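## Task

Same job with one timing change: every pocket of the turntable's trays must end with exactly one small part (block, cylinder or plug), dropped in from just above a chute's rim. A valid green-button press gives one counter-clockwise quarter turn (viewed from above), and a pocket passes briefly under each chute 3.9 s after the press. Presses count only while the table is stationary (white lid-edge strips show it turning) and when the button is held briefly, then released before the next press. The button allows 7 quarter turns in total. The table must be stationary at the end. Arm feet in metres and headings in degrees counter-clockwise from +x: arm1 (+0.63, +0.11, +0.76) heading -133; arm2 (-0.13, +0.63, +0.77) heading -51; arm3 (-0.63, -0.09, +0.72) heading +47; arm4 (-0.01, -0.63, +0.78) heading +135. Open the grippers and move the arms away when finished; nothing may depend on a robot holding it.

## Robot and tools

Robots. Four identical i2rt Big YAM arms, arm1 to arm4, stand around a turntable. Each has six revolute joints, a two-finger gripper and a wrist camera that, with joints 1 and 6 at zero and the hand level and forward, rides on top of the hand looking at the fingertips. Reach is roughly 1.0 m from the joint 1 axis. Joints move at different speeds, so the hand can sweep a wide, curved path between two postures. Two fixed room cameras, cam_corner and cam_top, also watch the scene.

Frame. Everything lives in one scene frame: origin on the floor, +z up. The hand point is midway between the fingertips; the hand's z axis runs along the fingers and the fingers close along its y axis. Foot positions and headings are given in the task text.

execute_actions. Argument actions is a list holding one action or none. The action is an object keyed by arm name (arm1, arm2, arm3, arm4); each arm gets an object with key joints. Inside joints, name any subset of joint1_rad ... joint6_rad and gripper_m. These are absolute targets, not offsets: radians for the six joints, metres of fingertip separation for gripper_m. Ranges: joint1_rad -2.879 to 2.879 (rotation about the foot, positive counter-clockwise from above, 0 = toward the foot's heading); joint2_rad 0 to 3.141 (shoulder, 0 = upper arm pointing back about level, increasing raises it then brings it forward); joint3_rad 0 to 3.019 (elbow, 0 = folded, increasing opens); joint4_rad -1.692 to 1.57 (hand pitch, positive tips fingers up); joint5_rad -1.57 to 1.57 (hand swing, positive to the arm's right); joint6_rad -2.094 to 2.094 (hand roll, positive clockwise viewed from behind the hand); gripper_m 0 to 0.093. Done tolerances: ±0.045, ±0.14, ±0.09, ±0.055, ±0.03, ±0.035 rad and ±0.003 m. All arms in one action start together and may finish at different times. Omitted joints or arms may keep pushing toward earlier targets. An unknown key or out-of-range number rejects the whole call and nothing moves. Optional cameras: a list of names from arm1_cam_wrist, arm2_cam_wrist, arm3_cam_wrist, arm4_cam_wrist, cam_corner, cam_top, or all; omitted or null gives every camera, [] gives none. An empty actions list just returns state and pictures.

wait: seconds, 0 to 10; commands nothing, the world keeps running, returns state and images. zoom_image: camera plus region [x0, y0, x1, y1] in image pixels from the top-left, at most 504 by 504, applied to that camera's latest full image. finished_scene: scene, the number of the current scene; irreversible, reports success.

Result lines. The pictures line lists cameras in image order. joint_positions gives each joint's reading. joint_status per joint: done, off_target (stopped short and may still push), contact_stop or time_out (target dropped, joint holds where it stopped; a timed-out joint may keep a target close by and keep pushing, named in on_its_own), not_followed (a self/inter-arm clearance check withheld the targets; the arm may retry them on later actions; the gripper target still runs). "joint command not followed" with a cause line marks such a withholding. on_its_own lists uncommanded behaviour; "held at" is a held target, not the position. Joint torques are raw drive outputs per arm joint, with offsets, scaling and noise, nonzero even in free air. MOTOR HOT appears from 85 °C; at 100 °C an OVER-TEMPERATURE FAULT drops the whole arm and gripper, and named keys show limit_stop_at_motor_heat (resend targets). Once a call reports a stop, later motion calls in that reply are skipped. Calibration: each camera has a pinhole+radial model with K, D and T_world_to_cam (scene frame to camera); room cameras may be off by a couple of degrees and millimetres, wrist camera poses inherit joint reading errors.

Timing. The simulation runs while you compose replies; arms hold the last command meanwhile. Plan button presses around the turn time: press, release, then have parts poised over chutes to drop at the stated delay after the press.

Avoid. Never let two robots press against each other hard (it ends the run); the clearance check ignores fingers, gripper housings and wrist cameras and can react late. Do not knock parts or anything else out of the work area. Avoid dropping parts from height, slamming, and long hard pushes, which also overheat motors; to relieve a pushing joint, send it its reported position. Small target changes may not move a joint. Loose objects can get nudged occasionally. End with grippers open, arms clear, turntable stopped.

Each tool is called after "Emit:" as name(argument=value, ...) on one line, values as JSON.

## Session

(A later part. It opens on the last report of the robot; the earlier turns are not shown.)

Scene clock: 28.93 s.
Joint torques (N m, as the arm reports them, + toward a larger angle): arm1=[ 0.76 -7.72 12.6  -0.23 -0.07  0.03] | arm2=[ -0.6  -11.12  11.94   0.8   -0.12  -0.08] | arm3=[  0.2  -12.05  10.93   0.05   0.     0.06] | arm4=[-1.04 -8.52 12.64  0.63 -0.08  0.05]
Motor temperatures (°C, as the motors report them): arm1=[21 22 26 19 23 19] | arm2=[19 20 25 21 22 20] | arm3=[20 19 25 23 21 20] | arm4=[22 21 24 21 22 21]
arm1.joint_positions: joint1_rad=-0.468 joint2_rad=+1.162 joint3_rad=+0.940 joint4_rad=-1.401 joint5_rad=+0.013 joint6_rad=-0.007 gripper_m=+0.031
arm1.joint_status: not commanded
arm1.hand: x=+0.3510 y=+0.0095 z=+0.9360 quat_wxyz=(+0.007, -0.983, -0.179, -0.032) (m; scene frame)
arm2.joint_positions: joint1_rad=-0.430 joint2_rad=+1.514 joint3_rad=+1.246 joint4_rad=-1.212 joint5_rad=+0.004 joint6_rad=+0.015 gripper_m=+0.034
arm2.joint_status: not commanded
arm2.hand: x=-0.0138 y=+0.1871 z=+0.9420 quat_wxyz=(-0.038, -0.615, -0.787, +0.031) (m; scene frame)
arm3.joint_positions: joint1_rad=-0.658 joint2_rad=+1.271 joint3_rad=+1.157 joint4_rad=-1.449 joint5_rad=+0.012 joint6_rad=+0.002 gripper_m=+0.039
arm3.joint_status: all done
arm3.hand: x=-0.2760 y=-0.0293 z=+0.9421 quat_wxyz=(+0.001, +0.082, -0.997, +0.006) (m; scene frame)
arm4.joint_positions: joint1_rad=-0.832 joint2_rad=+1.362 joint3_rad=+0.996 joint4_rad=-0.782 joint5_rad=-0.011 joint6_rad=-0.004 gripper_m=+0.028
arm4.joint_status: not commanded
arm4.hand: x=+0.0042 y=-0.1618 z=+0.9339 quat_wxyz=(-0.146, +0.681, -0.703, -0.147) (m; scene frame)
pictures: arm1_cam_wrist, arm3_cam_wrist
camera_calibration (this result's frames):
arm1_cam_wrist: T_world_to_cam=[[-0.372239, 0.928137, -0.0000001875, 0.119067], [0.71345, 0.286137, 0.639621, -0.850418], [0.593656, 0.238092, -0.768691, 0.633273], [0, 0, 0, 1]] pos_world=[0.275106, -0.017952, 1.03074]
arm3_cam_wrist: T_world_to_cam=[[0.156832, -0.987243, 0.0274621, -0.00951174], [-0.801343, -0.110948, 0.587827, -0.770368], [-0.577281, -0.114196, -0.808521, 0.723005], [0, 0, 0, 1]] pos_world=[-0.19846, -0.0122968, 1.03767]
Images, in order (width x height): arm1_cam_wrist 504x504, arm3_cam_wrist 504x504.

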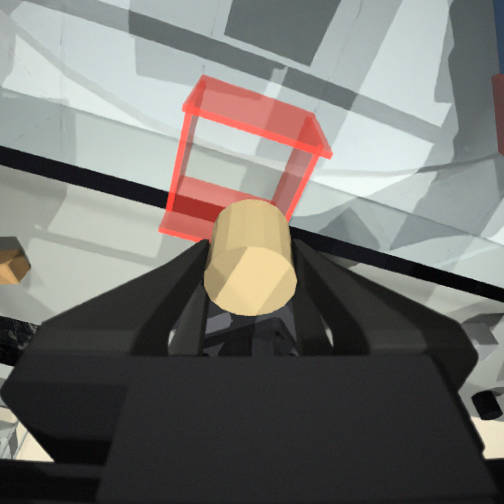

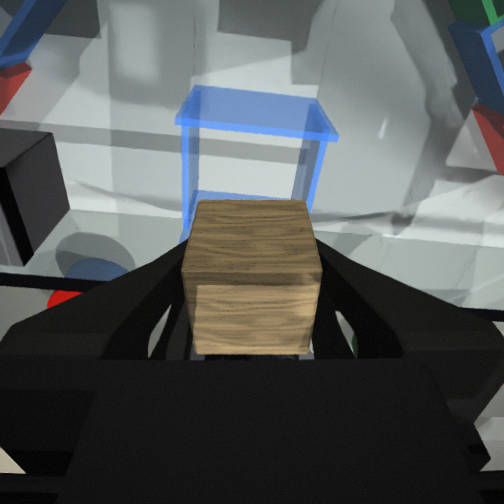

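Not held long enough; press deeper with a hold.

Emit:
execute_actions(actions=[{"arm3":{"joints":{"joint2_rad":1.29,"joint3_rad":1.27}}}], cameras=[])

Emit:
execute_actions(actions=[{"arm3":{"joints":{"joint1_rad":-0.265}}}], cameras=[])

Emit:
execute_actions(actions=[{"arm3":{"joints":{"joint3_rad":1.11,"joint4_rad":-1.32}}}], cameras=["cam_top"])

Emit:
execute_actions(actions=[{"arm3":{"joints":{"joint1_rad":-0.66,"joint3_rad":1.27,"joint4_rad":-1.46}}}], cameras=[])

Emit:
execute_actions(actions=[{"arm3":{"joints":{"joint2_rad":1.27,"joint3_rad":1.16}}}], cameras=["arm1_cam_wrist"])

Scene clock: 30.80 s.
Joint torques (N m, as the arm reports them, + toward a larger angle): arm1=[ 0.66 -7.98 12.58 -0.2  -0.09  0.02] | arm2=[ -0.57 -11.1   11.94   0.8   -0.12  -0.08] | arm3=[  0.18 -10.87  14.37   0.15   0.01   0.05] | arm4=[-1.07 -8.42 12.66  0.62 -0.12  0.04]
Motor temperatures (°C, as the motors report them): arm1=[21 22 27 19 23 19] | arm2=[19 20 26 21 22 20] | arm3=[20 19 25 23 21 20] | arm4=[22 21 24 21 22 21]
arm1.joint_positions: joint1_rad=-0.468 joint2_rad=+1.162 joint3_rad=+0.940 joint4_rad=-1.401 joint5_rad=+0.013 joint6_rad=-0.007 gripper_m=+0.031
arm1.joint_status: not commanded
arm1.hand: x=+0.3510 y=+0.0095 z=+0.9360 quat_wxyz=(+0.007, -0.983, -0.179, -0.032) (m; scene frame)
arm2.joint_positions: joint1_rad=-0.430 joint2_rad=+1.514 joint3_rad=+1.246 joint4_rad=-1.212 joint5_rad=+0.004 joint6_rad=+0.015 gripper_m=+0.034
arm2.joint_status: not commanded
arm2.hand: x=-0.0138 y=+0.1871 z=+0.9420 quat_wxyz=(-0.038, -0.615, -0.787, +0.031) (m; scene frame)
arm3.joint_positions: joint1_rad=-0.658 joint2_rad=+1.274 joint3_rad=+1.233 joint4_rad=-1.449 joint5_rad=+0.012 joint6_rad=+0.002 gripper_m=+0.039
arm3.joint_status: all done
arm3.hand: x=-0.2550 y=-0.0258 z=+0.9706 quat_wxyz=(-0.036, +0.082, -0.996, +0.003) (m; scene frame)
arm4.joint_positions: joint1_rad=-0.832 joint2_rad=+1.362 joint3_rad=+0.996 joint4_rad=-0.782 joint5_rad=-0.011 joint6_rad=-0.004 gripper_m=+0.028
arm4.joint_status: not commanded
arm4.hand: x=+0.0042 y=-0.1618 z=+0.9339 quat_wxyz=(-0.146, +0.681, -0.703, -0.147) (m; scene frame)
pictures: none
No camera images: the call's "cameras" was empty. Leave "cameras" out to get every camera's image.

Scene clock: 31.90 s.
Joint torques (N m, as the arm reports them, + toward a larger angle): arm1=[ 0.93 -7.91 12.57 -0.24 -0.06  0.03] | arm2=[ -0.56 -11.16  11.94   0.8   -0.12  -0.07] | arm3=[ -0.42 -10.71  14.4    0.16   0.02   0.05] | arm4=[-0.79 -8.66 12.65  0.63 -0.09  0.07]
Motor temperatures (°C, as the motors report them): arm1=[21 22 27 19 23 19] | arm2=[19 20 26 21 22 20] | arm3=[20 19 26 23 21 20] | arm4=[22 21 24 21 22 21]
arm1.joint_positions: joint1_rad=-0.468 joint2_rad=+1.162 joint3_rad=+0.940 joint4_rad=-1.401 joint5_rad=+0.013 joint6_rad=-0.007 gripper_m=+0.031
arm1.joint_status: not commanded
arm1.hand: x=+0.3510 y=+0.0095 z=+0.9360 quat_wxyz=(+0.007, -0.983, -0.179, -0.032) (m; scene frame)
arm2.joint_positions: joint1_rad=-0.430 joint2_rad=+1.514 joint3_rad=+1.246 joint4_rad=-1.212 joint5_rad=+0.004 joint6_rad=+0.015 gripper_m=+0.034
arm2.joint_status: not commanded
arm2.hand: x=-0.0138 y=+0.1871 z=+0.9420 quat_wxyz=(-0.038, -0.615, -0.787, +0.031) (m; scene frame)
arm3.joint_positions: joint1_rad=-0.263 joint2_rad=+1.274 joint3_rad=+1.233 joint4_rad=-1.449 joint5_rad=+0.012 joint6_rad=+0.002 gripper_m=+0.039
arm3.joint_status: all done
arm3.hand: x=-0.3069 y=+0.1130 z=+0.9708 quat_wxyz=(-0.035, +0.276, -0.961, -0.006) (m; scene frame)
arm4.joint_positions: joint1_rad=-0.832 joint2_rad=+1.362 joint3_rad=+0.996 joint4_rad=-0.782 joint5_rad=-0.011 joint6_rad=-0.004 gripper_m=+0.028
arm4.joint_status: not commanded
arm4.hand: x=+0.0042 y=-0.1618 z=+0.9339 quat_wxyz=(-0.146, +0.681, -0.703, -0.147) (m; scene frame)
pictures: none
No camera images: the call's "cameras" was empty. Leave "cameras" out to get every camera's image.

Scene clock: 32.80 s.
Joint torques (N m, as the arm reports them, + toward a larger angle): arm1=[ 0.98 -7.91 12.65 -0.23 -0.08  0.02] | arm2=[ -0.58 -11.11  11.95   0.81  -0.11  -0.07] | arm3=[-0.29 -9.84  8.36  1.39  0.02  0.05] | arm4=[-1.05 -8.07 12.78  0.72 -0.07  0.06]
Motor temperatures (°C, as the motors report them): arm1=[21 22 27 19 23 19] | arm2=[19 20 26 21 22 20] | arm3=[20 19 26 23 21 20] | arm4=[22 21 24 21 22 21]
arm1.joint_positions: joint1_rad=-0.468 joint2_rad=+1.162 joint3_rad=+0.940 joint4_rad=-1.401 joint5_rad=+0.013 joint6_rad=-0.007 gripper_m=+0.031
arm1.joint_status: not commanded
arm1.hand: x=+0.3510 y=+0.0095 z=+0.9360 quat_wxyz=(+0.007, -0.983, -0.179, -0.032) (m; scene frame)
arm2.joint_positions: joint1_rad=-0.430 joint2_rad=+1.514 joint3_rad=+1.246 joint4_rad=-1.212 joint5_rad=+0.004 joint6_rad=+0.015 gripper_m=+0.034
arm2.joint_status: not commanded
arm2.hand: x=-0.0138 y=+0.1871 z=+0.9420 quat_wxyz=(-0.038, -0.615, -0.787, +0.031) (m; scene frame)
arm3.joint_positions: joint1_rad=-0.263 joint2_rad=+1.266 joint3_rad=+1.138 joint4_rad=-1.337 joint5_rad=+0.012 joint6_rad=+0.002 gripper_m=+0.039
arm3.joint_status: all done
arm3.hand: x=-0.3070 y=+0.1130 z=+0.9380 quat_wxyz=(-0.047, +0.276, -0.960, -0.009) (m; scene frame)
arm4.joint_positions: joint1_rad=-0.832 joint2_rad=+1.362 joint3_rad=+0.996 joint4_rad=-0.782 joint5_rad=-0.011 joint6_rad=-0.004 gripper_m=+0.028
arm4.joint_status: not commanded
arm4.hand: x=+0.0042 y=-0.1618 z=+0.9339 quat_wxyz=(-0.146, +0.681, -0.703, -0.147) (m; scene frame)
pictures: cam_top
Images, in order (width x height): cam_top 504x504.

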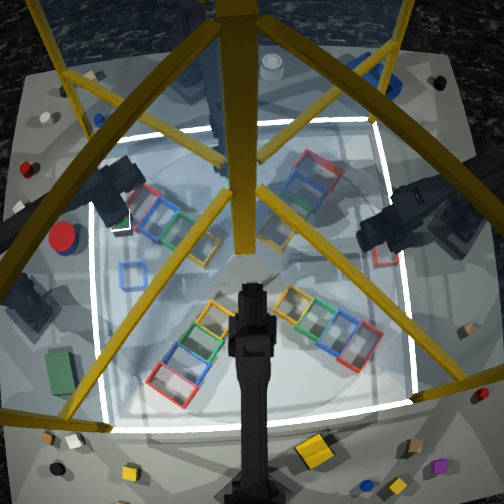

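Scene clock: 33.87 s.
Joint torques (N m, as the arm reports them, + toward a larger angle): arm1=[ 0.67 -7.84 12.61 -0.26 -0.08  0.02] | arm2=[ -0.6  -11.09  11.94   0.79  -0.11  -0.07] | arm3=[ -0.14 -10.38  14.47   0.04   0.     0.05] | arm4=[-0.99 -8.66 12.72  0.65 -0.08  0.05]
Motor temperatures (°C, as the motors report them): arm1=[21 22 27 19 23 19] | arm2=[19 20 26 21 22 20] | arm3=[20 19 26 23 21 20] | arm4=[22 21 25 21 22 21]
arm1.joint_positions: joint1_rad=-0.468 joint2_rad=+1.162 joint3_rad=+0.940 joint4_rad=-1.401 joint5_rad=+0.013 joint6_rad=-0.007 gripper_m=+0.031
arm1.joint_status: not commanded
arm1.hand: x=+0.3510 y=+0.0095 z=+0.9360 quat_wxyz=(+0.007, -0.983, -0.179, -0.032) (m; scene frame)
arm2.joint_positions: joint1_rad=-0.430 joint2_rad=+1.514 joint3_rad=+1.246 joint4_rad=-1.212 joint5_rad=+0.004 joint6_rad=+0.015 gripper_m=+0.034
arm2.joint_status: not commanded
arm2.hand: x=-0.0138 y=+0.1871 z=+0.9420 quat_wxyz=(-0.038, -0.615, -0.787, +0.031) (m; scene frame)
arm3.joint_positions: joint1_rad=-0.662 joint2_rad=+1.271 joint3_rad=+1.232 joint4_rad=-1.446 joint5_rad=+0.012 joint6_rad=+0.002 gripper_m=+0.039
arm3.joint_status: all done
arm3.hand: x=-0.2545 y=-0.0275 z=+0.9715 quat_wxyz=(-0.039, +0.080, -0.996, +0.003) (m; scene frame)
arm4.joint_positions: joint1_rad=-0.832 joint2_rad=+1.362 joint3_rad=+0.996 joint4_rad=-0.782 joint5_rad=-0.011 joint6_rad=-0.004 gripper_m=+0.028
arm4.joint_status: not commanded
arm4.hand: x=+0.0042 y=-0.1618 z=+0.9339 quat_wxyz=(-0.146, +0.681, -0.703, -0.147) (m; scene frame)
pictures: none
No camera images: the call's "cameras" was empty. Leave "cameras" out to get every camera's image.

Scene clock: 34.67 s.
Joint torques (N m, as the arm reports them, + toward a larger angle): arm1=[ 0.83 -7.72 12.55 -0.24 -0.06  0.02] | arm2=[ -0.57 -11.13  11.96   0.79  -0.11  -0.07] | arm3=[ -0.02 -11.92  10.78  -0.01   0.01   0.05] | arm4=[-1.07 -8.66 12.62  0.63 -0.13  0.05]
Motor temperatures (°C, as the motors report them): arm1=[21 22 27 19 23 19] | arm2=[19 20 26 21 22 20] | arm3=[20 19 26 23 21 20] | arm4=[22 21 25 21 22 21]
arm1.joint_positions: joint1_rad=-0.468 joint2_rad=+1.162 joint3_rad=+0.940 joint4_rad=-1.401 joint5_rad=+0.013 joint6_rad=-0.007 gripper_m=+0.031
arm1.joint_status: not commanded
arm1.hand: x=+0.3510 y=+0.0095 z=+0.9360 quat_wxyz=(+0.007, -0.983, -0.179, -0.032) (m; scene frame)
arm2.joint_positions: joint1_rad=-0.430 joint2_rad=+1.514 joint3_rad=+1.246 joint4_rad=-1.212 joint5_rad=+0.004 joint6_rad=+0.015 gripper_m=+0.034
arm2.joint_status: not commanded
arm2.hand: x=-0.0138 y=+0.1871 z=+0.9420 quat_wxyz=(-0.038, -0.615, -0.787, +0.031) (m; scene frame)
arm3.joint_positions: joint1_rad=-0.662 joint2_rad=+1.269 joint3_rad=+1.159 joint4_rad=-1.448 joint5_rad=+0.012 joint6_rad=+0.002 gripper_m=+0.039
arm3.joint_status: all done
arm3.hand: x=-0.2751 y=-0.0309 z=+0.9435 quat_wxyz=(-0.002, +0.080, -0.997, +0.006) (m; scene frame)
arm4.joint_positions: joint1_rad=-0.832 joint2_rad=+1.362 joint3_rad=+0.996 joint4_rad=-0.782 joint5_rad=-0.011 joint6_rad=-0.004 gripper_m=+0.028
arm4.joint_status: not commanded
arm4.hand: x=+0.0042 y=-0.1618 z=+0.9339 quat_wxyz=(-0.146, +0.681, -0.703, -0.147) (m; scene frame)
pictures: arm1_cam_wrist
camera_calibration (this result's frames):
arm1_cam_wrist: T_world_to_cam=[[-0.372239, 0.928137, -0.0000001875, 0.119067], [0.71345, 0.286137, 0.639621, -0.850418], [0.593656, 0.238092, -0.768691, 0.633273], [0, 0, 0, 1]] pos_world=[0.275106, -0.017952, 1.03074]
Images, in order (width x height): arm1_cam_wrist 504x504.

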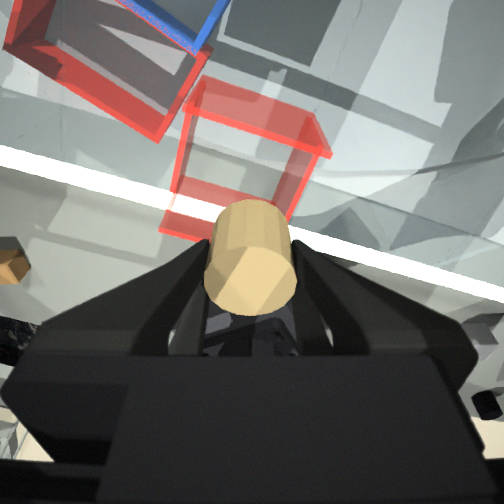

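Emit:
wait(seconds=0.8)

Emit:
execute_actions(actions=[{"arm1":{"joints":{"gripper_m":0.093}},"arm2":{"joints":{"gripper_m":0.093}},"arm3":{"joints":{"gripper_m":0.093}},"arm4":{"joints":{"gripper_m":0.093}}}], cameras=["arm1_cam_wrist","arm2_cam_wrist","arm3_cam_wrist","arm4_cam_wrist"])

Scene clock: 35.93 s.
Joint torques (N m, as the arm reports them, + toward a larger angle): arm1=[ 0.8  -7.64 12.64 -0.18 -0.08  0.04] | arm2=[ -0.52 -11.11  11.95   0.8   -0.12  -0.08] | arm3=[  0.11 -11.66  10.8    0.02   0.     0.04] | arm4=[-1.01 -8.8  12.7   0.5  -0.13  0.09]
Motor temperatures (°C, as the motors report them): arm1=[21 23 27 19 23 19] | arm2=[19 21 26 21 22 20] | arm3=[20 19 26 23 21 20] | arm4=[22 21 25 21 22 21]
arm1.joint_positions: joint1_rad=-0.468 joint2_rad=+1.162 joint3_rad=+0.940 joint4_rad=-1.401 joint5_rad=+0.013 joint6_rad=-0.007 gripper_m=+0.031
arm1.joint_status: not commanded
arm1.hand: x=+0.3510 y=+0.0095 z=+0.9360 quat_wxyz=(+0.007, -0.983, -0.179, -0.032) (m; scene frame)
arm2.joint_positions: joint1_rad=-0.430 joint2_rad=+1.514 joint3_rad=+1.246 joint4_rad=-1.212 joint5_rad=+0.004 joint6_rad=+0.015 gripper_m=+0.034
arm2.joint_status: not commanded
arm2.hand: x=-0.0138 y=+0.1871 z=+0.9420 quat_wxyz=(-0.038, -0.615, -0.787, +0.031) (m; scene frame)
arm3.joint_positions: joint1_rad=-0.662 joint2_rad=+1.269 joint3_rad=+1.159 joint4_rad=-1.448 joint5_rad=+0.012 joint6_rad=+0.002 gripper_m=+0.039
arm3.joint_status: all done
arm3.hand: x=-0.2751 y=-0.0309 z=+0.9435 quat_wxyz=(-0.002, +0.080, -0.997, +0.006) (m; scene frame)
arm4.joint_positions: joint1_rad=-0.832 joint2_rad=+1.362 joint3_rad=+0.996 joint4_rad=-0.782 joint5_rad=-0.011 joint6_rad=-0.004 gripper_m=+0.028
arm4.joint_status: not commanded
arm4.hand: x=+0.0042 y=-0.1618 z=+0.9339 quat_wxyz=(-0.146, +0.681, -0.703, -0.147) (m; scene frame)
wait: 0.80 s; at rest from the start
pictures: arm1_cam_wrist, arm2_cam_wrist, arm3_cam_wrist, arm4_cam_wrist, cam_corner, cam_top
camera_calibration (this result's frames):
arm1_cam_wrist: T_world_to_cam=[[-0.372239, 0.928137, -0.0000001875, 0.119067], [0.71345, 0.286137, 0.639621, -0.850418], [0.593656, 0.238092, -0.768691, 0.633273], [0, 0, 0, 1]] pos_world=[0.275106, -0.017952, 1.03074]
arm2_cam_wrist: T_world_to_cam=[[-0.968579, -0.248694, 0.00243697, 0.0248792], [-0.213453, 0.836275, 0.505057, -0.636838], [-0.127643, 0.488667, -0.863083, 0.844592], [0, 0, 0, 1]] pos_world=[-0.00403121, 0.126034, 1.05053]
arm3_cam_wrist: T_world_to_cam=[[0.152188, -0.98797, 0.0274661, -0.0124808], [-0.804495, -0.107686, 0.584117, -0.767945], [-0.574132, -0.110992, -0.811205, 0.727906], [0, 0, 0, 1]] pos_world=[-0.197994, -0.0142363, 1.03939]
arm4_cam_wrist: T_world_to_cam=[[0.999446, -0.0313947, -0.0110449, 0.00364101], [-0.0287917, -0.982089, 0.186204, -0.320602], [-0.0166929, -0.185782, -0.982449, 1.01409], [0, 0, 0, 1]] pos_world=[0.0040584, -0.126345, 1.05603]
Images, in order (width x height): arm1_cam_wrist 504x504, arm2_cam_wrist 504x504, arm3_cam_wrist 504x504, arm4_cam_wrist 504x504, cam_corner 504x504, cam_top 504x504.

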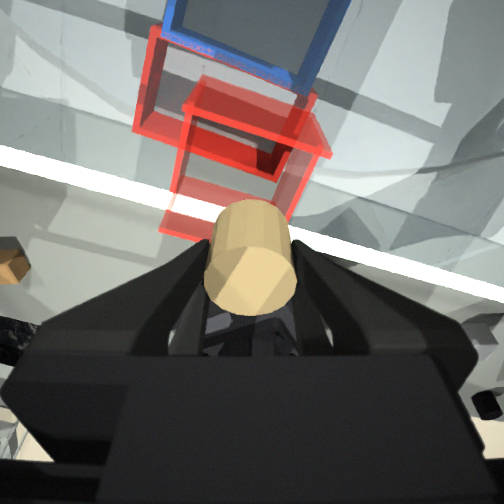

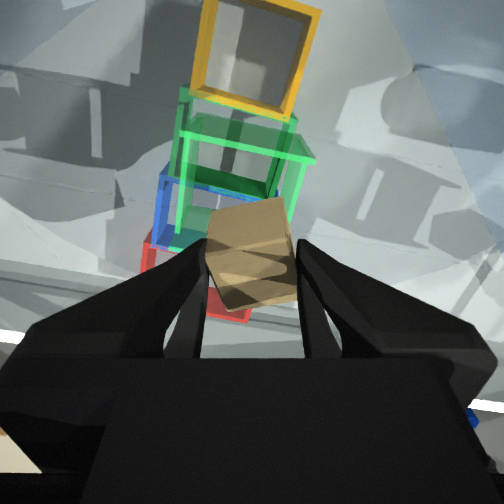

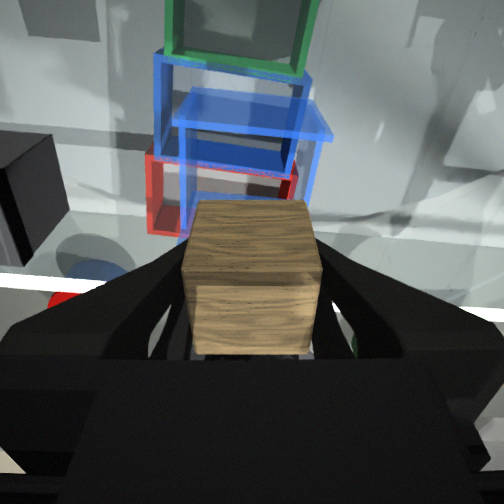

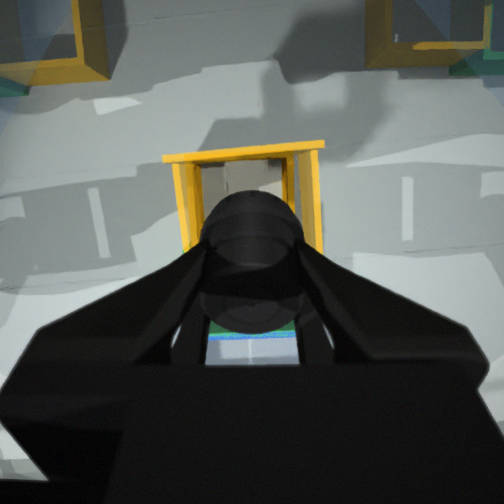

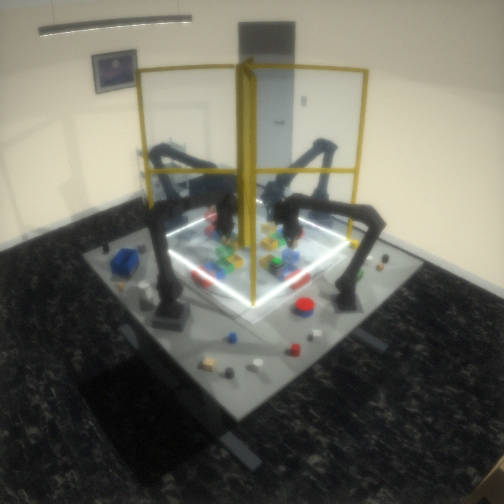

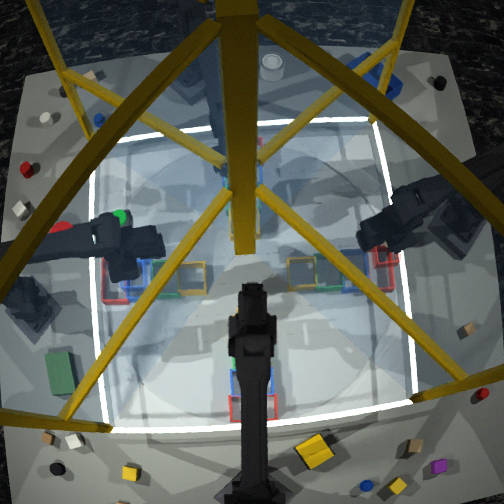

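Scene clock: 36.63 s.
Joint torques (N m, as the arm reports them, + toward a larger angle): arm1=[ 0.79 -7.81 12.57 -0.25 -0.07  0.03] | arm2=[ -0.57 -11.11  11.95   0.8   -0.11  -0.08] | arm3=[ -0.02 -11.77  10.79   0.     0.01   0.04] | arm4=[-1.06 -8.29 12.74  0.65 -0.1   0.05]
Motor temperatures (°C, as the motors report them): arm1=[21 23 27 19 23 19] | arm2=[19 21 26 21 22 20] | arm3=[20 19 26 23 21 20] | arm4=[22 21 25 21 22 21]
arm1.joint_positions: joint1_rad=-0.468 joint2_rad=+1.162 joint3_rad=+0.940 joint4_rad=-1.401 joint5_rad=+0.013 joint6_rad=-0.007 gripper_m=+0.093
arm1.joint_status: all done
arm1.hand: x=+0.3510 y=+0.0095 z=+0.9360 quat_wxyz=(+0.007, -0.983, -0.179, -0.032) (m; scene frame)
arm2.joint_positions: joint1_rad=-0.430 joint2_rad=+1.514 joint3_rad=+1.246 joint4_rad=-1.212 joint5_rad=+0.004 joint6_rad=+0.015 gripper_m=+0.093
arm2.joint_status: all done
arm2.hand: x=-0.0138 y=+0.1871 z=+0.9420 quat_wxyz=(-0.038, -0.615, -0.787, +0.031) (m; scene frame)
arm3.joint_positions: joint1_rad=-0.662 joint2_rad=+1.269 joint3_rad=+1.159 joint4_rad=-1.448 joint5_rad=+0.012 joint6_rad=+0.002 gripper_m=+0.093
arm3.joint_status: all done
arm3.hand: x=-0.2751 y=-0.0309 z=+0.9435 quat_wxyz=(-0.002, +0.080, -0.997, +0.006) (m; scene frame)
arm4.joint_positions: joint1_rad=-0.832 joint2_rad=+1.362 joint3_rad=+0.996 joint4_rad=-0.782 joint5_rad=-0.011 joint6_rad=-0.004 gripper_m=+0.093
arm4.joint_status: all done
arm4.hand: x=+0.0042 y=-0.1618 z=+0.9339 quat_wxyz=(-0.146, +0.681, -0.703, -0.147) (m; scene frame)
pictures: arm1_cam_wrist, arm2_cam_wrist, arm3_cam_wrist, arm4_cam_wrist
camera_calibration (this result's frames):
arm1_cam_wrist: T_world_to_cam=[[-0.372239, 0.928137, -0.0000001875, 0.119067], [0.71345, 0.286137, 0.639621, -0.850418], [0.593656, 0.238092, -0.768691, 0.633273], [0, 0, 0, 1]] pos_world=[0.275106, -0.017952, 1.03074]
arm2_cam_wrist: T_world_to_cam=[[-0.968579, -0.248694, 0.00243697, 0.0248792], [-0.213453, 0.836275, 0.505057, -0.636838], [-0.127643, 0.488667, -0.863083, 0.844592], [0, 0, 0, 1]] pos_world=[-0.00403121, 0.126034, 1.05053]
arm3_cam_wrist: T_world_to_cam=[[0.152188, -0.98797, 0.0274661, -0.0124808], [-0.804495, -0.107686, 0.584117, -0.767945], [-0.574132, -0.110992, -0.811205, 0.727906], [0, 0, 0, 1]] pos_world=[-0.197994, -0.0142363, 1.03939]
arm4_cam_wrist: T_world_to_cam=[[0.999446, -0.0313947, -0.0110449, 0.00364101], [-0.0287917, -0.982089, 0.186204, -0.320602], [-0.0166929, -0.185782, -0.982449, 1.01409], [0, 0, 0, 1]] pos_world=[0.0040584, -0.126345, 1.05603]
Images, in order (width x height): arm1_cam_wrist 504x504, arm2_cam_wrist 504x504, arm3_cam_wrist 504x504, arm4_cam_wrist 504x504.

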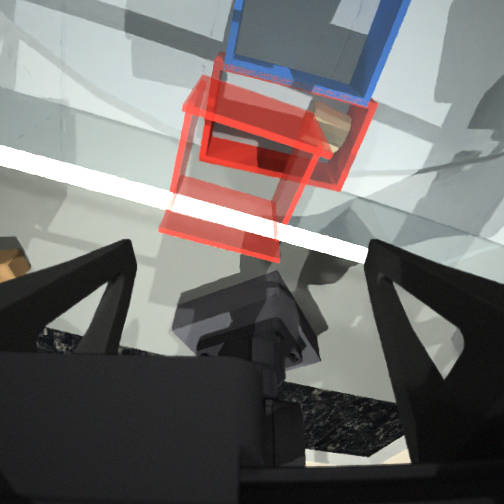

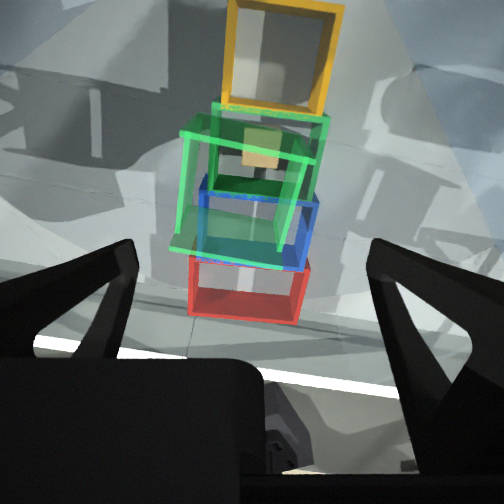

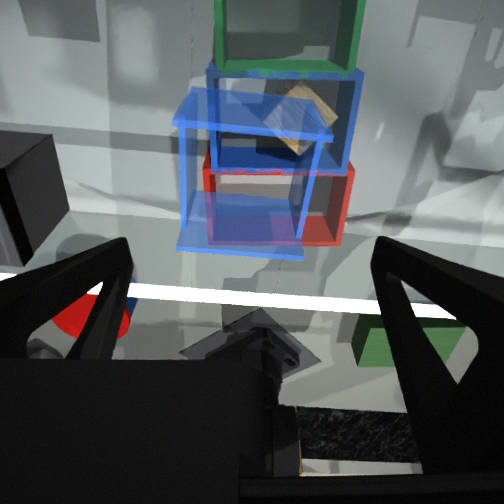

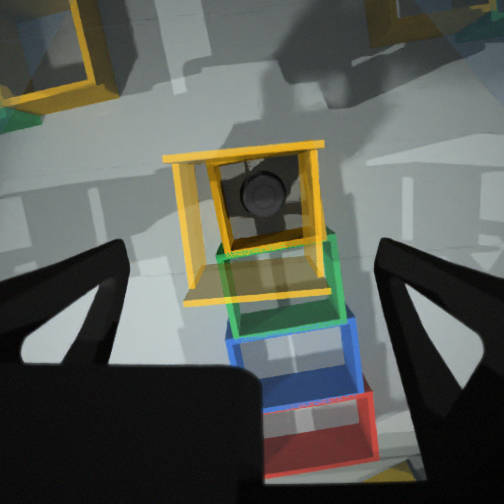

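Emit:
execute_actions(actions=[{"arm1":{"joints":{"joint2_rad":0.7,"joint3_rad":0.8,"joint4_rad":-1.5}},"arm2":{"joints":{"joint2_rad":0.7,"joint3_rad":0.8,"joint4_rad":-1.5}},"arm3":{"joints":{"joint2_rad":0.7,"joint3_rad":0.8,"joint4_rad":-1.5}},"arm4":{"joints":{"joint2_rad":0.7,"joint3_rad":0.8,"joint4_rad":-1.5}}}], cameras=["cam_top"])

Scene clock: 40.33 s.
Joint torques (N m, as the arm reports them, + toward a larger angle): arm1=[ 0.65  0.75 11.    0.18 -0.08  0.02] | arm2=[-0.63  1.37  9.03  0.35 -0.12 -0.07] | arm3=[ 0.05 -1.74 10.34  0.4   0.    0.05] | arm4=[-1.18  0.75 10.85  0.15 -0.09  0.06]
Motor temperatures (°C, as the motors report them): arm1=[21 23 27 19 23 19] | arm2=[19 21 26 21 22 20] | arm3=[20 19 26 23 21 20] | arm4=[22 21 25 21 22 21]
arm1.joint_positions: joint1_rad=-0.468 joint2_rad=+0.693 joint3_rad=+0.793 joint4_rad=-1.494 joint5_rad=+0.013 joint6_rad=-0.007 gripper_m=+0.093
arm1.joint_status: all done
arm1.hand: x=+0.4405 y=+0.0430 z=+0.9830 quat_wxyz=(-0.013, -0.981, -0.177, +0.081) (m; scene frame)
arm2.joint_positions: joint1_rad=-0.430 joint2_rad=+0.696 joint3_rad=+0.800 joint4_rad=-1.495 joint5_rad=+0.004 joint6_rad=+0.015 gripper_m=+0.093
arm2.joint_status: all done
arm2.hand: x=-0.0806 y=+0.4392 z=+0.9971 quat_wxyz=(-0.073, -0.613, -0.784, +0.057) (m; scene frame)
arm3.joint_positions: joint1_rad=-0.662 joint2_rad=+0.695 joint3_rad=+0.809 joint4_rad=-1.490 joint5_rad=+0.012 joint6_rad=+0.002 gripper_m=+0.093
arm3.joint_status: all done
arm3.hand: x=-0.4285 y=-0.0559 z=+0.9480 quat_wxyz=(-0.092, +0.079, -0.993, -0.002) (m; scene frame)
arm4.joint_positions: joint1_rad=-0.832 joint2_rad=+0.697 joint3_rad=+0.801 joint4_rad=-1.491 joint5_rad=-0.011 joint6_rad=-0.004 gripper_m=+0.093
arm4.joint_status: all done
arm4.hand: x=-0.0061 y=-0.4286 z=+1.0054 quat_wxyz=(-0.060, +0.692, -0.716, -0.065) (m; scene frame)
pictures: cam_top
Images, in order (width x height): cam_top 504x504.

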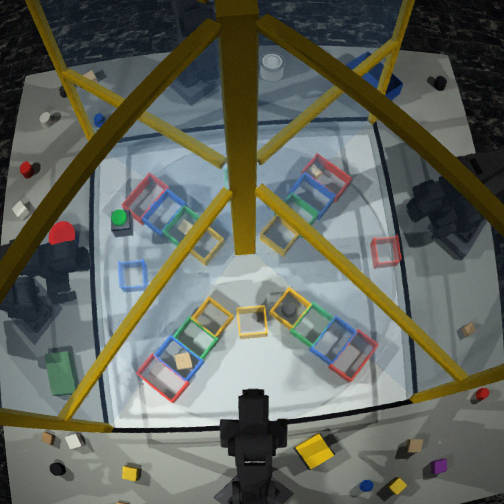

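Emit:
execute_actions(actions=[{"arm1":{"joints":{"joint1_rad":0.72}},"arm2":{"joints":{"joint1_rad":-1.85}},"arm3":{"joints":{"joint1_rad":0.965}},"arm4":{"joints":{"joint1_rad":-2.36}}}], cameras=[])

Emit:
execute_actions(actions=[{"arm1":{"joints":{"joint2_rad":1.42,"joint3_rad":0.78,"joint4_rad":-0.93}},"arm2":{"joints":{"joint2_rad":1.465,"joint3_rad":0.8,"joint4_rad":-0.905}},"arm3":{"joints":{"joint2_rad":1.35,"joint3_rad":0.84,"joint4_rad":-1.06}},"arm4":{"joints":{"joint2_rad":1.425,"joint3_rad":0.72,"joint4_rad":-0.865}}}], cameras=["arm1_cam_wrist","arm2_cam_wrist","arm3_cam_wrist","arm4_cam_wrist"])

Scene clock: 43.80 s.
Joint torques (N m, as the arm reports them, + toward a larger angle): arm1=[ 1.26  1.26 11.09  0.25 -0.06  0.02] | arm2=[-0.61  1.29  9.04  0.36 -0.13 -0.08] | arm3=[ 0.68 -1.63 10.36  0.42  0.02  0.05] | arm4=[-1.47  0.82 10.86  0.13 -0.11  0.03]
Motor temperatures (°C, as the motors report them): arm1=[21 22 27 19 23 19] | arm2=[19 20 26 21 22 20] | arm3=[20 19 26 23 21 20] | arm4=[22 21 25 21 22 21]
arm1.joint_positions: joint1_rad=+0.717 joint2_rad=+0.693 joint3_rad=+0.793 joint4_rad=-1.494 joint5_rad=+0.013 joint6_rad=-0.007 gripper_m=+0.093
arm1.joint_status: all done
arm1.hand: x=+0.6171 y=-0.0885 z=+0.9865 quat_wxyz=(-0.064, -0.715, -0.694, +0.065) (m; scene frame)
arm2.joint_positions: joint1_rad=-1.840 joint2_rad=+0.696 joint3_rad=+0.800 joint4_rad=-1.495 joint5_rad=+0.004 joint6_rad=+0.015 gripper_m=+0.093
arm2.joint_status: all done
arm2.hand: x=-0.3121 y=+0.5515 z=+0.9958 quat_wxyz=(-0.021, -0.976, -0.200, +0.087) (m; scene frame)
arm3.joint_positions: joint1_rad=+0.956 joint2_rad=+0.695 joint3_rad=+0.809 joint4_rad=-1.490 joint5_rad=+0.011 joint6_rad=+0.002 gripper_m=+0.093
arm3.joint_status: all done
arm3.hand: x=-0.6674 y=+0.1116 z=+0.9501 quat_wxyz=(-0.062, +0.772, -0.628, -0.075) (m; scene frame)
arm4.joint_positions: joint1_rad=-2.358 joint2_rad=+0.697 joint3_rad=+0.801 joint4_rad=-1.491 joint5_rad=-0.011 joint6_rad=-0.004 gripper_m=+0.093
arm4.joint_status: all done
arm4.hand: x=+0.1875 y=-0.6256 z=+1.0068 quat_wxyz=(-0.092, +0.006, -0.996, -0.002) (m; scene frame)
pictures: none
No camera images: the call's "cameras" was empty. Leave "cameras" out to get every camera's image.

Scene clock: 45.20 s.
Joint torques (N m, as the arm reports them, + toward a larger angle): arm1=[ 1.47 -8.91  8.4   0.62 -0.07  0.01] | arm2=[-0.52 -7.77  7.02  0.57 -0.13 -0.07] | arm3=[  0.79 -10.34  12.12   0.98   0.02   0.04] | arm4=[-1.49 -5.92  7.24  0.44 -0.1   0.03]
Motor temperatures (°C, as the motors report them): arm1=[21 22 27 19 23 19] | arm2=[19 20 26 21 22 20] | arm3=[20 19 26 23 21 20] | arm4=[22 21 25 21 22 21]
arm1.joint_positions: joint1_rad=+0.717 joint2_rad=+1.422 joint3_rad=+0.778 joint4_rad=-0.941 joint5_rad=+0.013 joint6_rad=-0.007 gripper_m=+0.093
arm1.joint_status: all done
arm1.hand: x=+0.6153 y=-0.2269 z=+0.8061 quat_wxyz=(+0.002, -0.717, -0.698, -0.004) (m; scene frame)
arm2.joint_positions: joint1_rad=-1.840 joint2_rad=+1.467 joint3_rad=+0.800 joint4_rad=-0.915 joint5_rad=+0.004 joint6_rad=+0.015 gripper_m=+0.093
arm2.joint_status: all done
arm2.hand: x=-0.4476 y=+0.4897 z=+0.8048 quat_wxyz=(+0.000, -0.980, -0.201, -0.006) (m; scene frame)
arm3.joint_positions: joint1_rad=+0.956 joint2_rad=+1.341 joint3_rad=+0.809 joint4_rad=-1.074 joint5_rad=+0.011 joint6_rad=+0.002 gripper_m=+0.093
arm3.joint_status: all done
arm3.hand: x=-0.6940 y=+0.2292 z=+0.7979 quat_wxyz=(+0.011, +0.777, -0.630, +0.014) (m; scene frame)
arm4.joint_positions: joint1_rad=-2.358 joint2_rad=+1.414 joint3_rad=+0.729 joint4_rad=-0.875 joint5_rad=-0.011 joint6_rad=-0.004 gripper_m=+0.093
arm4.joint_status: all done
arm4.hand: x=+0.3160 y=-0.6260 z=+0.8108 quat_wxyz=(-0.006, +0.006, -1.000, -0.002) (m; scene frame)
pictures: arm1_cam_wrist, arm2_cam_wrist, arm3_cam_wrist, arm4_cam_wrist
camera_calibration (this result's frames):
arm1_cam_wrist: T_world_to_cam=[[-0.999979, 0.00504649, -0.00394816, 0.616919], [0.00170445, 0.803491, 0.595314, -0.297246], [0.00617656, 0.595295, -0.803483, 0.903429], [0, 0, 0, 1]] pos_world=[0.611833, -0.302086, 0.90528]
arm2_cam_wrist: T_world_to_cam=[[-0.401002, 0.916075, -0.00204696, -0.632414], [0.735273, 0.323189, 0.595754, -0.310264], [0.546417, 0.237394, -0.803164, 0.899447], [0, 0, 0, 1]] pos_world=[-0.516944, 0.466089, 0.90595]
arm3_cam_wrist: T_world_to_cam=[[0.979591, 0.200274, 0.0170873, 0.622309], [0.147689, -0.774829, 0.614678, -0.202487], [0.136344, -0.599609, -0.788593, 0.985211], [0, 0, 0, 1]] pos_world=[-0.71403, 0.309216, 0.890762]
arm4_cam_wrist: T_world_to_cam=[[0.00927221, -0.99994, -0.00584319, -0.621607], [-0.8296, -0.0109548, 0.558251, -0.185203], [-0.558282, -0.000328718, -0.829651, 0.97542], [0, 0, 0, 1]] pos_world=[0.396678, -0.623278, 0.909017]
Images, in order (width x height): arm1_cam_wrist 504x504, arm2_cam_wrist 504x504, arm3_cam_wrist 504x504, arm4_cam_wrist 504x504.

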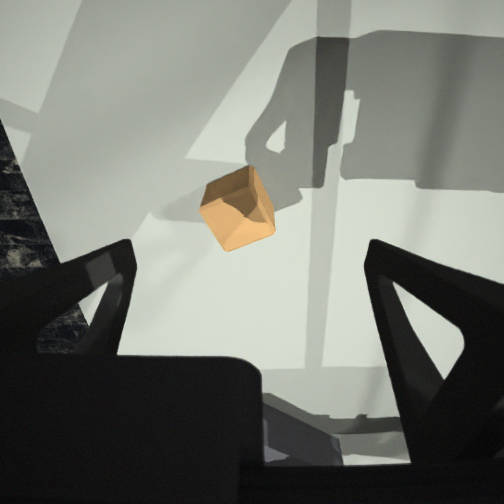

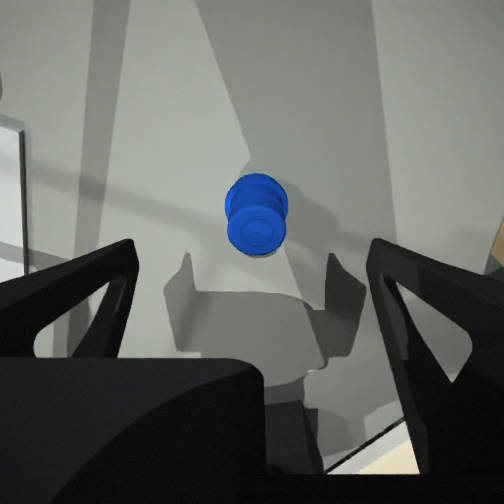

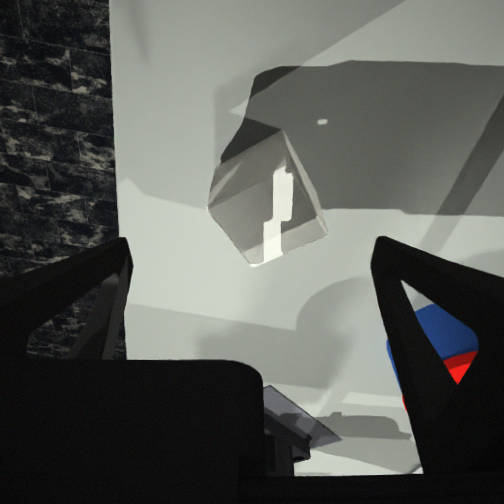

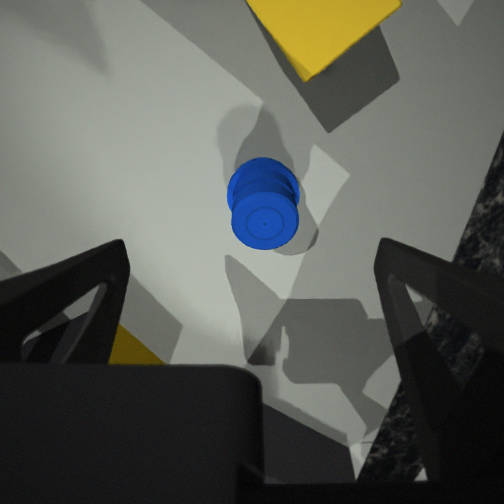

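Emit:
execute_actions(actions=[{"arm1":{"joints":{"joint1_rad":0.74,"joint2_rad":1.52,"joint3_rad":0.70,"joint4_rad":-0.75}},"arm2":{"joints":{"joint2_rad":1.56,"joint3_rad":0.71,"joint4_rad":-0.72}},"arm3":{"joints":{"joint1_rad":0.94,"joint2_rad":1.425,"joint3_rad":0.74,"joint4_rad":-0.885}},"arm4":{"joints":{"joint1_rad":-2.38,"joint2_rad":1.545,"joint3_rad":0.65,"joint4_rad":-0.675}}}], cameras=[])

Emit:
execute_actions(actions=[{"arm1":{"joints":{"gripper_m":0.01}},"arm2":{"joints":{"gripper_m":0.01}},"arm3":{"joints":{"gripper_m":0.01}},"arm4":{"joints":{"gripper_m":0.01}}}], cameras=[])

Emit:
execute_actions(actions=[{"arm1":{"joints":{"joint2_rad":0.7,"joint3_rad":0.8,"joint4_rad":-1.5}},"arm2":{"joints":{"joint2_rad":0.7,"joint3_rad":0.8,"joint4_rad":-1.5}},"arm3":{"joints":{"joint2_rad":0.7,"joint3_rad":0.8,"joint4_rad":-1.5}},"arm4":{"joints":{"joint2_rad":0.7,"joint3_rad":0.8,"joint4_rad":-1.5}}}], cameras=[])

Emit:
execute_actions(actions=[{"arm1":{"joints":{"joint1_rad":-0.47}},"arm2":{"joints":{"joint1_rad":-0.44}},"arm3":{"joints":{"joint1_rad":-0.265}},"arm4":{"joints":{"joint1_rad":-0.83}}}], cameras=[])

Emit:
execute_actions(actions=[{"arm1":{"joints":{"joint2_rad":1.15,"joint3_rad":0.97,"joint4_rad":-1.41}},"arm2":{"joints":{"joint2_rad":1.5,"joint3_rad":1.29,"joint4_rad":-1.2}},"arm3":{"joints":{"joint2_rad":1.29,"joint3_rad":1.3,"joint4_rad":-1.45}},"arm4":{"joints":{"joint2_rad":1.36,"joint3_rad":1.02,"joint4_rad":-0.79}}}], cameras=["arm1_cam_wrist","arm2_cam_wrist","arm3_cam_wrist","arm4_cam_wrist"])

Scene clock: 48.23 s.
Joint torques (N m, as the arm reports them, + toward a larger angle): arm1=[ 1.23 -9.92  7.65  0.62 -0.06  0.02] | arm2=[-0.6  -8.23  6.82  0.51 -0.13 -0.07] | arm3=[ -0.97 -10.52   8.54   1.08   0.01   0.05] | arm4=[-1.53 -7.27  6.63  0.46 -0.09  0.06]
Motor temperatures (°C, as the motors report them): arm1=[21 23 27 19 23 19] | arm2=[19 20 25 21 22 20] | arm3=[20 19 26 23 21 20] | arm4=[22 21 25 21 22 21]
arm1.joint_positions: joint1_rad=+0.735 joint2_rad=+1.530 joint3_rad=+0.692 joint4_rad=-0.761 joint5_rad=+0.013 joint6_rad=-0.007 gripper_m=+0.093
arm1.joint_status: all done
arm1.hand: x=+0.6223 y=-0.2153 z=+0.7481 quat_wxyz=(+0.007, -0.710, -0.704, -0.010) (m; scene frame)
arm2.joint_positions: joint1_rad=-1.840 joint2_rad=+1.570 joint3_rad=+0.698 joint4_rad=-0.731 joint5_rad=+0.004 joint6_rad=+0.015 gripper_m=+0.093
arm2.joint_status: all done
arm2.hand: x=-0.4289 y=+0.4976 z=+0.7436 quat_wxyz=(+0.002, -0.979, -0.201, -0.016) (m; scene frame)
arm3.joint_positions: joint1_rad=+0.954 joint2_rad=+1.417 joint3_rad=+0.738 joint4_rad=-0.900 joint5_rad=+0.011 joint6_rad=+0.002 gripper_m=+0.093
arm3.joint_status: all done
arm3.hand: x=-0.6945 y=+0.2332 z=+0.7521 quat_wxyz=(+0.002, +0.776, -0.631, +0.004) (m; scene frame)
arm4.joint_positions: joint1_rad=-2.375 joint2_rad=+1.543 joint3_rad=+0.649 joint4_rad=-0.685 joint5_rad=-0.011 joint6_rad=-0.004 gripper_m=+0.093
arm4.joint_status: all done
arm4.hand: x=+0.3040 y=-0.6322 z=+0.7503 quat_wxyz=(+0.004, -0.003, -1.000, -0.002) (m; scene frame)
pictures: none
No camera images: the call's "cameras" was empty. Leave "cameras" out to get every camera's image.

Scene clock: 48.93 s.
Joint torques (N m, as the arm reports them, + toward a larger angle): arm1=[  1.64 -10.66   7.72   0.45  -0.11   0.04] | arm2=[-0.57 -8.31  6.74  0.52 -0.12 -0.07] | arm3=[ -1.03 -10.71   8.62   1.04   0.02   0.05] | arm4=[-2.02 -6.96  6.49  0.53 -0.09  0.06]
Motor temperatures (°C, as the motors report them): arm1=[21 23 27 19 23 19] | arm2=[19 20 25 21 22 20] | arm3=[20 19 26 23 21 20] | arm4=[22 21 24 21 22 21]
arm1.joint_positions: joint1_rad=+0.735 joint2_rad=+1.530 joint3_rad=+0.692 joint4_rad=-0.760 joint5_rad=+0.013 joint6_rad=-0.007 gripper_m=+0.031
arm1.joint_status: gripper_m off_target (ended at +0.031, target +0.010)
arm1.hand: x=+0.6223 y=-0.2156 z=+0.7481 quat_wxyz=(+0.007, -0.710, -0.704, -0.009) (m; scene frame)
arm2.joint_positions: joint1_rad=-1.840 joint2_rad=+1.570 joint3_rad=+0.698 joint4_rad=-0.730 joint5_rad=+0.004 joint6_rad=+0.015 gripper_m=+0.029
arm2.joint_status: gripper_m off_target (ended at +0.029, target +0.010)
arm2.hand: x=-0.4290 y=+0.4975 z=+0.7436 quat_wxyz=(+0.002, -0.979, -0.201, -0.016) (m; scene frame)
arm3.joint_positions: joint1_rad=+0.953 joint2_rad=+1.417 joint3_rad=+0.738 joint4_rad=-0.898 joint5_rad=+0.011 joint6_rad=+0.002 gripper_m=+0.039
arm3.joint_status: gripper_m off_target (ended at +0.039, target +0.010)
arm3.hand: x=-0.6942 y=+0.2336 z=+0.7521 quat_wxyz=(+0.002, +0.776, -0.631, +0.003) (m; scene frame)
arm4.joint_positions: joint1_rad=-2.375 joint2_rad=+1.543 joint3_rad=+0.649 joint4_rad=-0.684 joint5_rad=-0.011 joint6_rad=-0.004 gripper_m=+0.028
arm4.joint_status: gripper_m off_target (ended at +0.028, target +0.010)
arm4.hand: x=+0.3043 y=-0.6322 z=+0.7503 quat_wxyz=(+0.004, -0.003, -1.000, -0.002) (m; scene frame)
pictures: none
No camera images: the call's "cameras" was empty. Leave "cameras" out to get every camera's image.

Scene clock: 50.37 s.
Joint torques (N m, as the arm reports them, + toward a larger angle): arm1=[ 1.5   0.12 13.72  0.15 -0.09  0.02] | arm2=[-0.57  1.14 11.71  0.18 -0.13 -0.07] | arm3=[-1.08 -2.27 14.67  0.21  0.02  0.04] | arm4=[-1.63  0.8  13.03  0.19 -0.1   0.04]
Motor temperatures (°C, as the motors report them): arm1=[21 23 27 19 23 19] | arm2=[19 20 25 21 22 20] | arm3=[20 19 26 23 21 20] | arm4=[22 21 25 21 22 21]
arm1.joint_positions: joint1_rad=+0.735 joint2_rad=+0.699 joint3_rad=+0.765 joint4_rad=-1.492 joint5_rad=+0.013 joint6_rad=-0.007 gripper_m=+0.031
arm1.joint_status: all done
arm1.hand: x=+0.6208 y=-0.0838 z=+0.9736 quat_wxyz=(-0.053, -0.709, -0.701, +0.053) (m; scene frame)
arm2.joint_positions: joint1_rad=-1.840 joint2_rad=+0.697 joint3_rad=+0.764 joint4_rad=-1.492 joint5_rad=+0.004 joint6_rad=+0.015 gripper_m=+0.029
arm2.joint_status: all done
arm2.hand: x=-0.3060 y=+0.5541 z=+0.9808 quat_wxyz=(-0.017, -0.977, -0.200, +0.071) (m; scene frame)
arm3.joint_positions: joint1_rad=+0.953 joint2_rad=+0.700 joint3_rad=+0.761 joint4_rad=-1.486 joint5_rad=+0.011 joint6_rad=+0.002 gripper_m=+0.039
arm3.joint_status: all done
arm3.hand: x=-0.6651 y=+0.1033 z=+0.9290 quat_wxyz=(-0.046, +0.773, -0.630, -0.056) (m; scene frame)
arm4.joint_positions: joint1_rad=-2.375 joint2_rad=+0.701 joint3_rad=+0.776 joint4_rad=-1.492 joint5_rad=-0.011 joint6_rad=-0.004 gripper_m=+0.028
arm4.joint_status: all done
arm4.hand: x=+0.1824 y=-0.6292 z=+0.9956 quat_wxyz=(-0.077, -0.003, -0.997, -0.001) (m; scene frame)
pictures: none
No camera images: the call's "cameras" was empty. Leave "cameras" out to get every camera's image.

Scene clock: 52.13 s.
Joint torques (N m, as the arm reports them, + toward a larger angle): arm1=[ 0.85  0.26 13.77  0.14 -0.05  0.03] | arm2=[ 0.82  1.33 11.66  0.18 -0.09 -0.07] | arm3=[-0.75 -2.28 14.73  0.19 -0.01  0.04] | arm4=[-0.97  0.64 13.09  0.13 -0.11  0.04]
Motor temperatures (°C, as the motors report them): arm1=[21 22 27 19 23 19] | arm2=[19 20 25 21 22 20] | arm3=[20 19 26 23 21 20] | arm4=[22 21 25 21 22 21]
arm1.joint_positions: joint1_rad=-0.467 joint2_rad=+0.699 joint3_rad=+0.765 joint4_rad=-1.492 joint5_rad=+0.013 joint6_rad=-0.007 gripper_m=+0.031
arm1.joint_status: all done
arm1.hand: x=+0.4454 y=+0.0445 z=+0.9701 quat_wxyz=(-0.010, -0.982, -0.178, +0.065) (m; scene frame)
arm2.joint_positions: joint1_rad=-0.450 joint2_rad=+0.697 joint3_rad=+0.764 joint4_rad=-1.492 joint5_rad=+0.003 joint6_rad=+0.015 gripper_m=+0.029
arm2.joint_status: all done
arm2.hand: x=-0.0859 y=+0.4446 z=+0.9820 quat_wxyz=(-0.059, -0.622, -0.779, +0.047) (m; scene frame)
arm3.joint_positions: joint1_rad=-0.256 joint2_rad=+0.700 joint3_rad=+0.761 joint4_rad=-1.486 joint5_rad=+0.012 joint6_rad=+0.002 gripper_m=+0.039
arm3.joint_status: all done
arm3.hand: x=-0.4640 y=+0.0157 z=+0.9272 quat_wxyz=(-0.067, +0.278, -0.958, -0.015) (m; scene frame)
arm4.joint_positions: joint1_rad=-0.833 joint2_rad=+0.701 joint3_rad=+0.776 joint4_rad=-1.492 joint5_rad=-0.011 joint6_rad=-0.004 gripper_m=+0.028
arm4.joint_status: all done
arm4.hand: x=-0.0062 y=-0.4338 z=+0.9942 quat_wxyz=(-0.050, +0.693, -0.717, -0.055) (m; scene frame)
pictures: none
No camera images: the call's "cameras" was empty. Leave "cameras" out to get every camera's image.

Scene clock: 53.70 s.
Joint torques (N m, as the arm reports them, + toward a larger angle): arm1=[ 0.8  -7.88 12.62  0.22 -0.06  0.  ] | arm2=[  0.9  -10.98  11.86   0.46  -0.09  -0.08] | arm3=[ -0.69 -12.76  15.55   0.93   0.     0.04] | arm4=[-1.17 -8.85 12.53  1.4  -0.09  0.06]
Motor temperatures (°C, as the motors report them): arm1=[21 22 27 19 23 19] | arm2=[19 20 26 21 22 20] | arm3=[20 19 27 23 21 20] | arm4=[22 21 25 21 22 21]
arm1.joint_positions: joint1_rad=-0.467 joint2_rad=+1.162 joint3_rad=+0.939 joint4_rad=-1.415 joint5_rad=+0.013 joint6_rad=-0.007 gripper_m=+0.031
arm1.joint_status: all done
arm1.hand: x=+0.3546 y=+0.0106 z=+0.9358 quat_wxyz=(+0.008, -0.983, -0.179, -0.040) (m; scene frame)
arm2.joint_positions: joint1_rad=-0.450 joint2_rad=+1.515 joint3_rad=+1.248 joint4_rad=-1.203 joint5_rad=+0.003 joint6_rad=+0.015 gripper_m=+0.029
arm2.joint_status: all done
arm2.hand: x=-0.0219 y=+0.1824 z=+0.9425 quat_wxyz=(-0.041, -0.623, -0.781, +0.034) (m; scene frame)
arm3.joint_positions: joint1_rad=-0.256 joint2_rad=+1.293 joint3_rad=+1.249 joint4_rad=-1.458 joint5_rad=+0.012 joint6_rad=+0.002 gripper_m=+0.039
arm3.joint_status: all done
arm3.hand: x=-0.3045 y=+0.1173 z=+0.9705 quat_wxyz=(-0.030, +0.279, -0.960, -0.004) (m; scene frame)
arm4.joint_positions: joint1_rad=-0.833 joint2_rad=+1.361 joint3_rad=+0.997 joint4_rad=-0.803 joint5_rad=-0.011 joint6_rad=-0.004 gripper_m=+0.028
arm4.joint_status: all done
arm4.hand: x=+0.0042 y=-0.1662 z=+0.9326 quat_wxyz=(-0.139, +0.682, -0.704, -0.140) (m; scene frame)
pictures: arm1_cam_wrist, arm2_cam_wrist, arm3_cam_wrist, arm4_cam_wrist
camera_calibration (this result's frames):
arm1_cam_wrist: T_world_to_cam=[[-0.373094, 0.927793, -0.000459278, 0.120139], [0.703946, 0.283401, 0.651263, -0.860768], [0.604368, 0.242659, -0.758852, 0.617654], [0, 0, 0, 1]] pos_world=[0.277467, -0.0174015, 1.02935]
arm2_cam_wrist: T_world_to_cam=[[-0.97332, -0.229443, 0.00185843, 0.0127382], [-0.19818, 0.844725, 0.497156, -0.628609], [-0.115639, 0.483524, -0.867659, 0.851785], [0, 0, 0, 1]] pos_world=[-0.0136798, 0.122066, 1.05155]
arm3_cam_wrist: T_world_to_cam=[[0.528953, -0.848331, 0.0233038, 0.24003], [-0.722423, -0.435698, 0.53691, -0.682063], [-0.445324, -0.300835, -0.843318, 0.84205], [0, 0, 0, 1]] pos_world=[-0.244718, 0.15977, 1.07073]
arm4_cam_wrist: T_world_to_cam=[[0.999425, -0.0319997, -0.0111777, 0.00350292], [-0.0290199, -0.978194, 0.205655, -0.342175], [-0.0175149, -0.205212, -0.978561, 1.00506], [0, 0, 0, 1]] pos_world=[0.00417264, -0.128352, 1.05392]
Images, in order (width x height): arm1_cam_wrist 504x504, arm2_cam_wrist 504x504, arm3_cam_wrist 504x504, arm4_cam_wrist 504x504.

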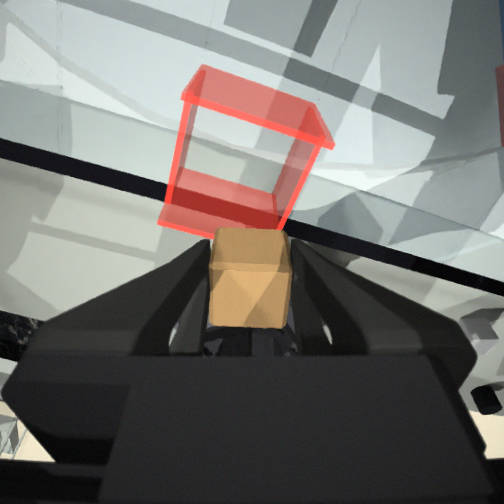

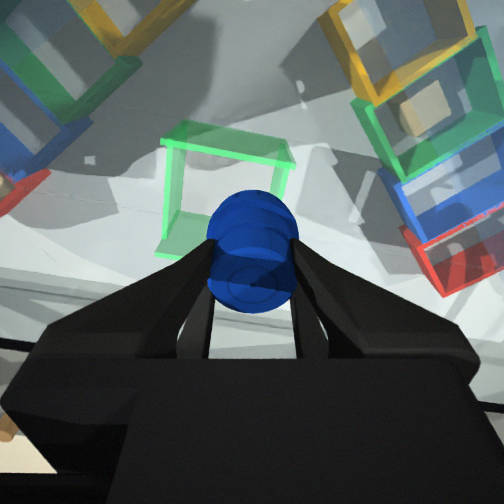

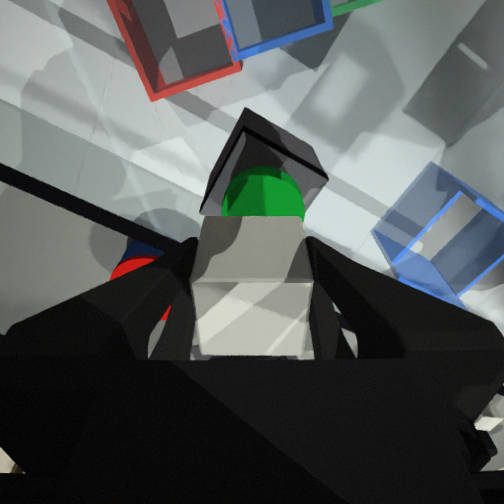

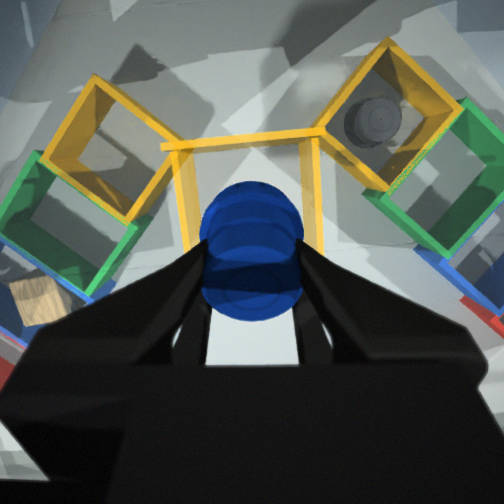

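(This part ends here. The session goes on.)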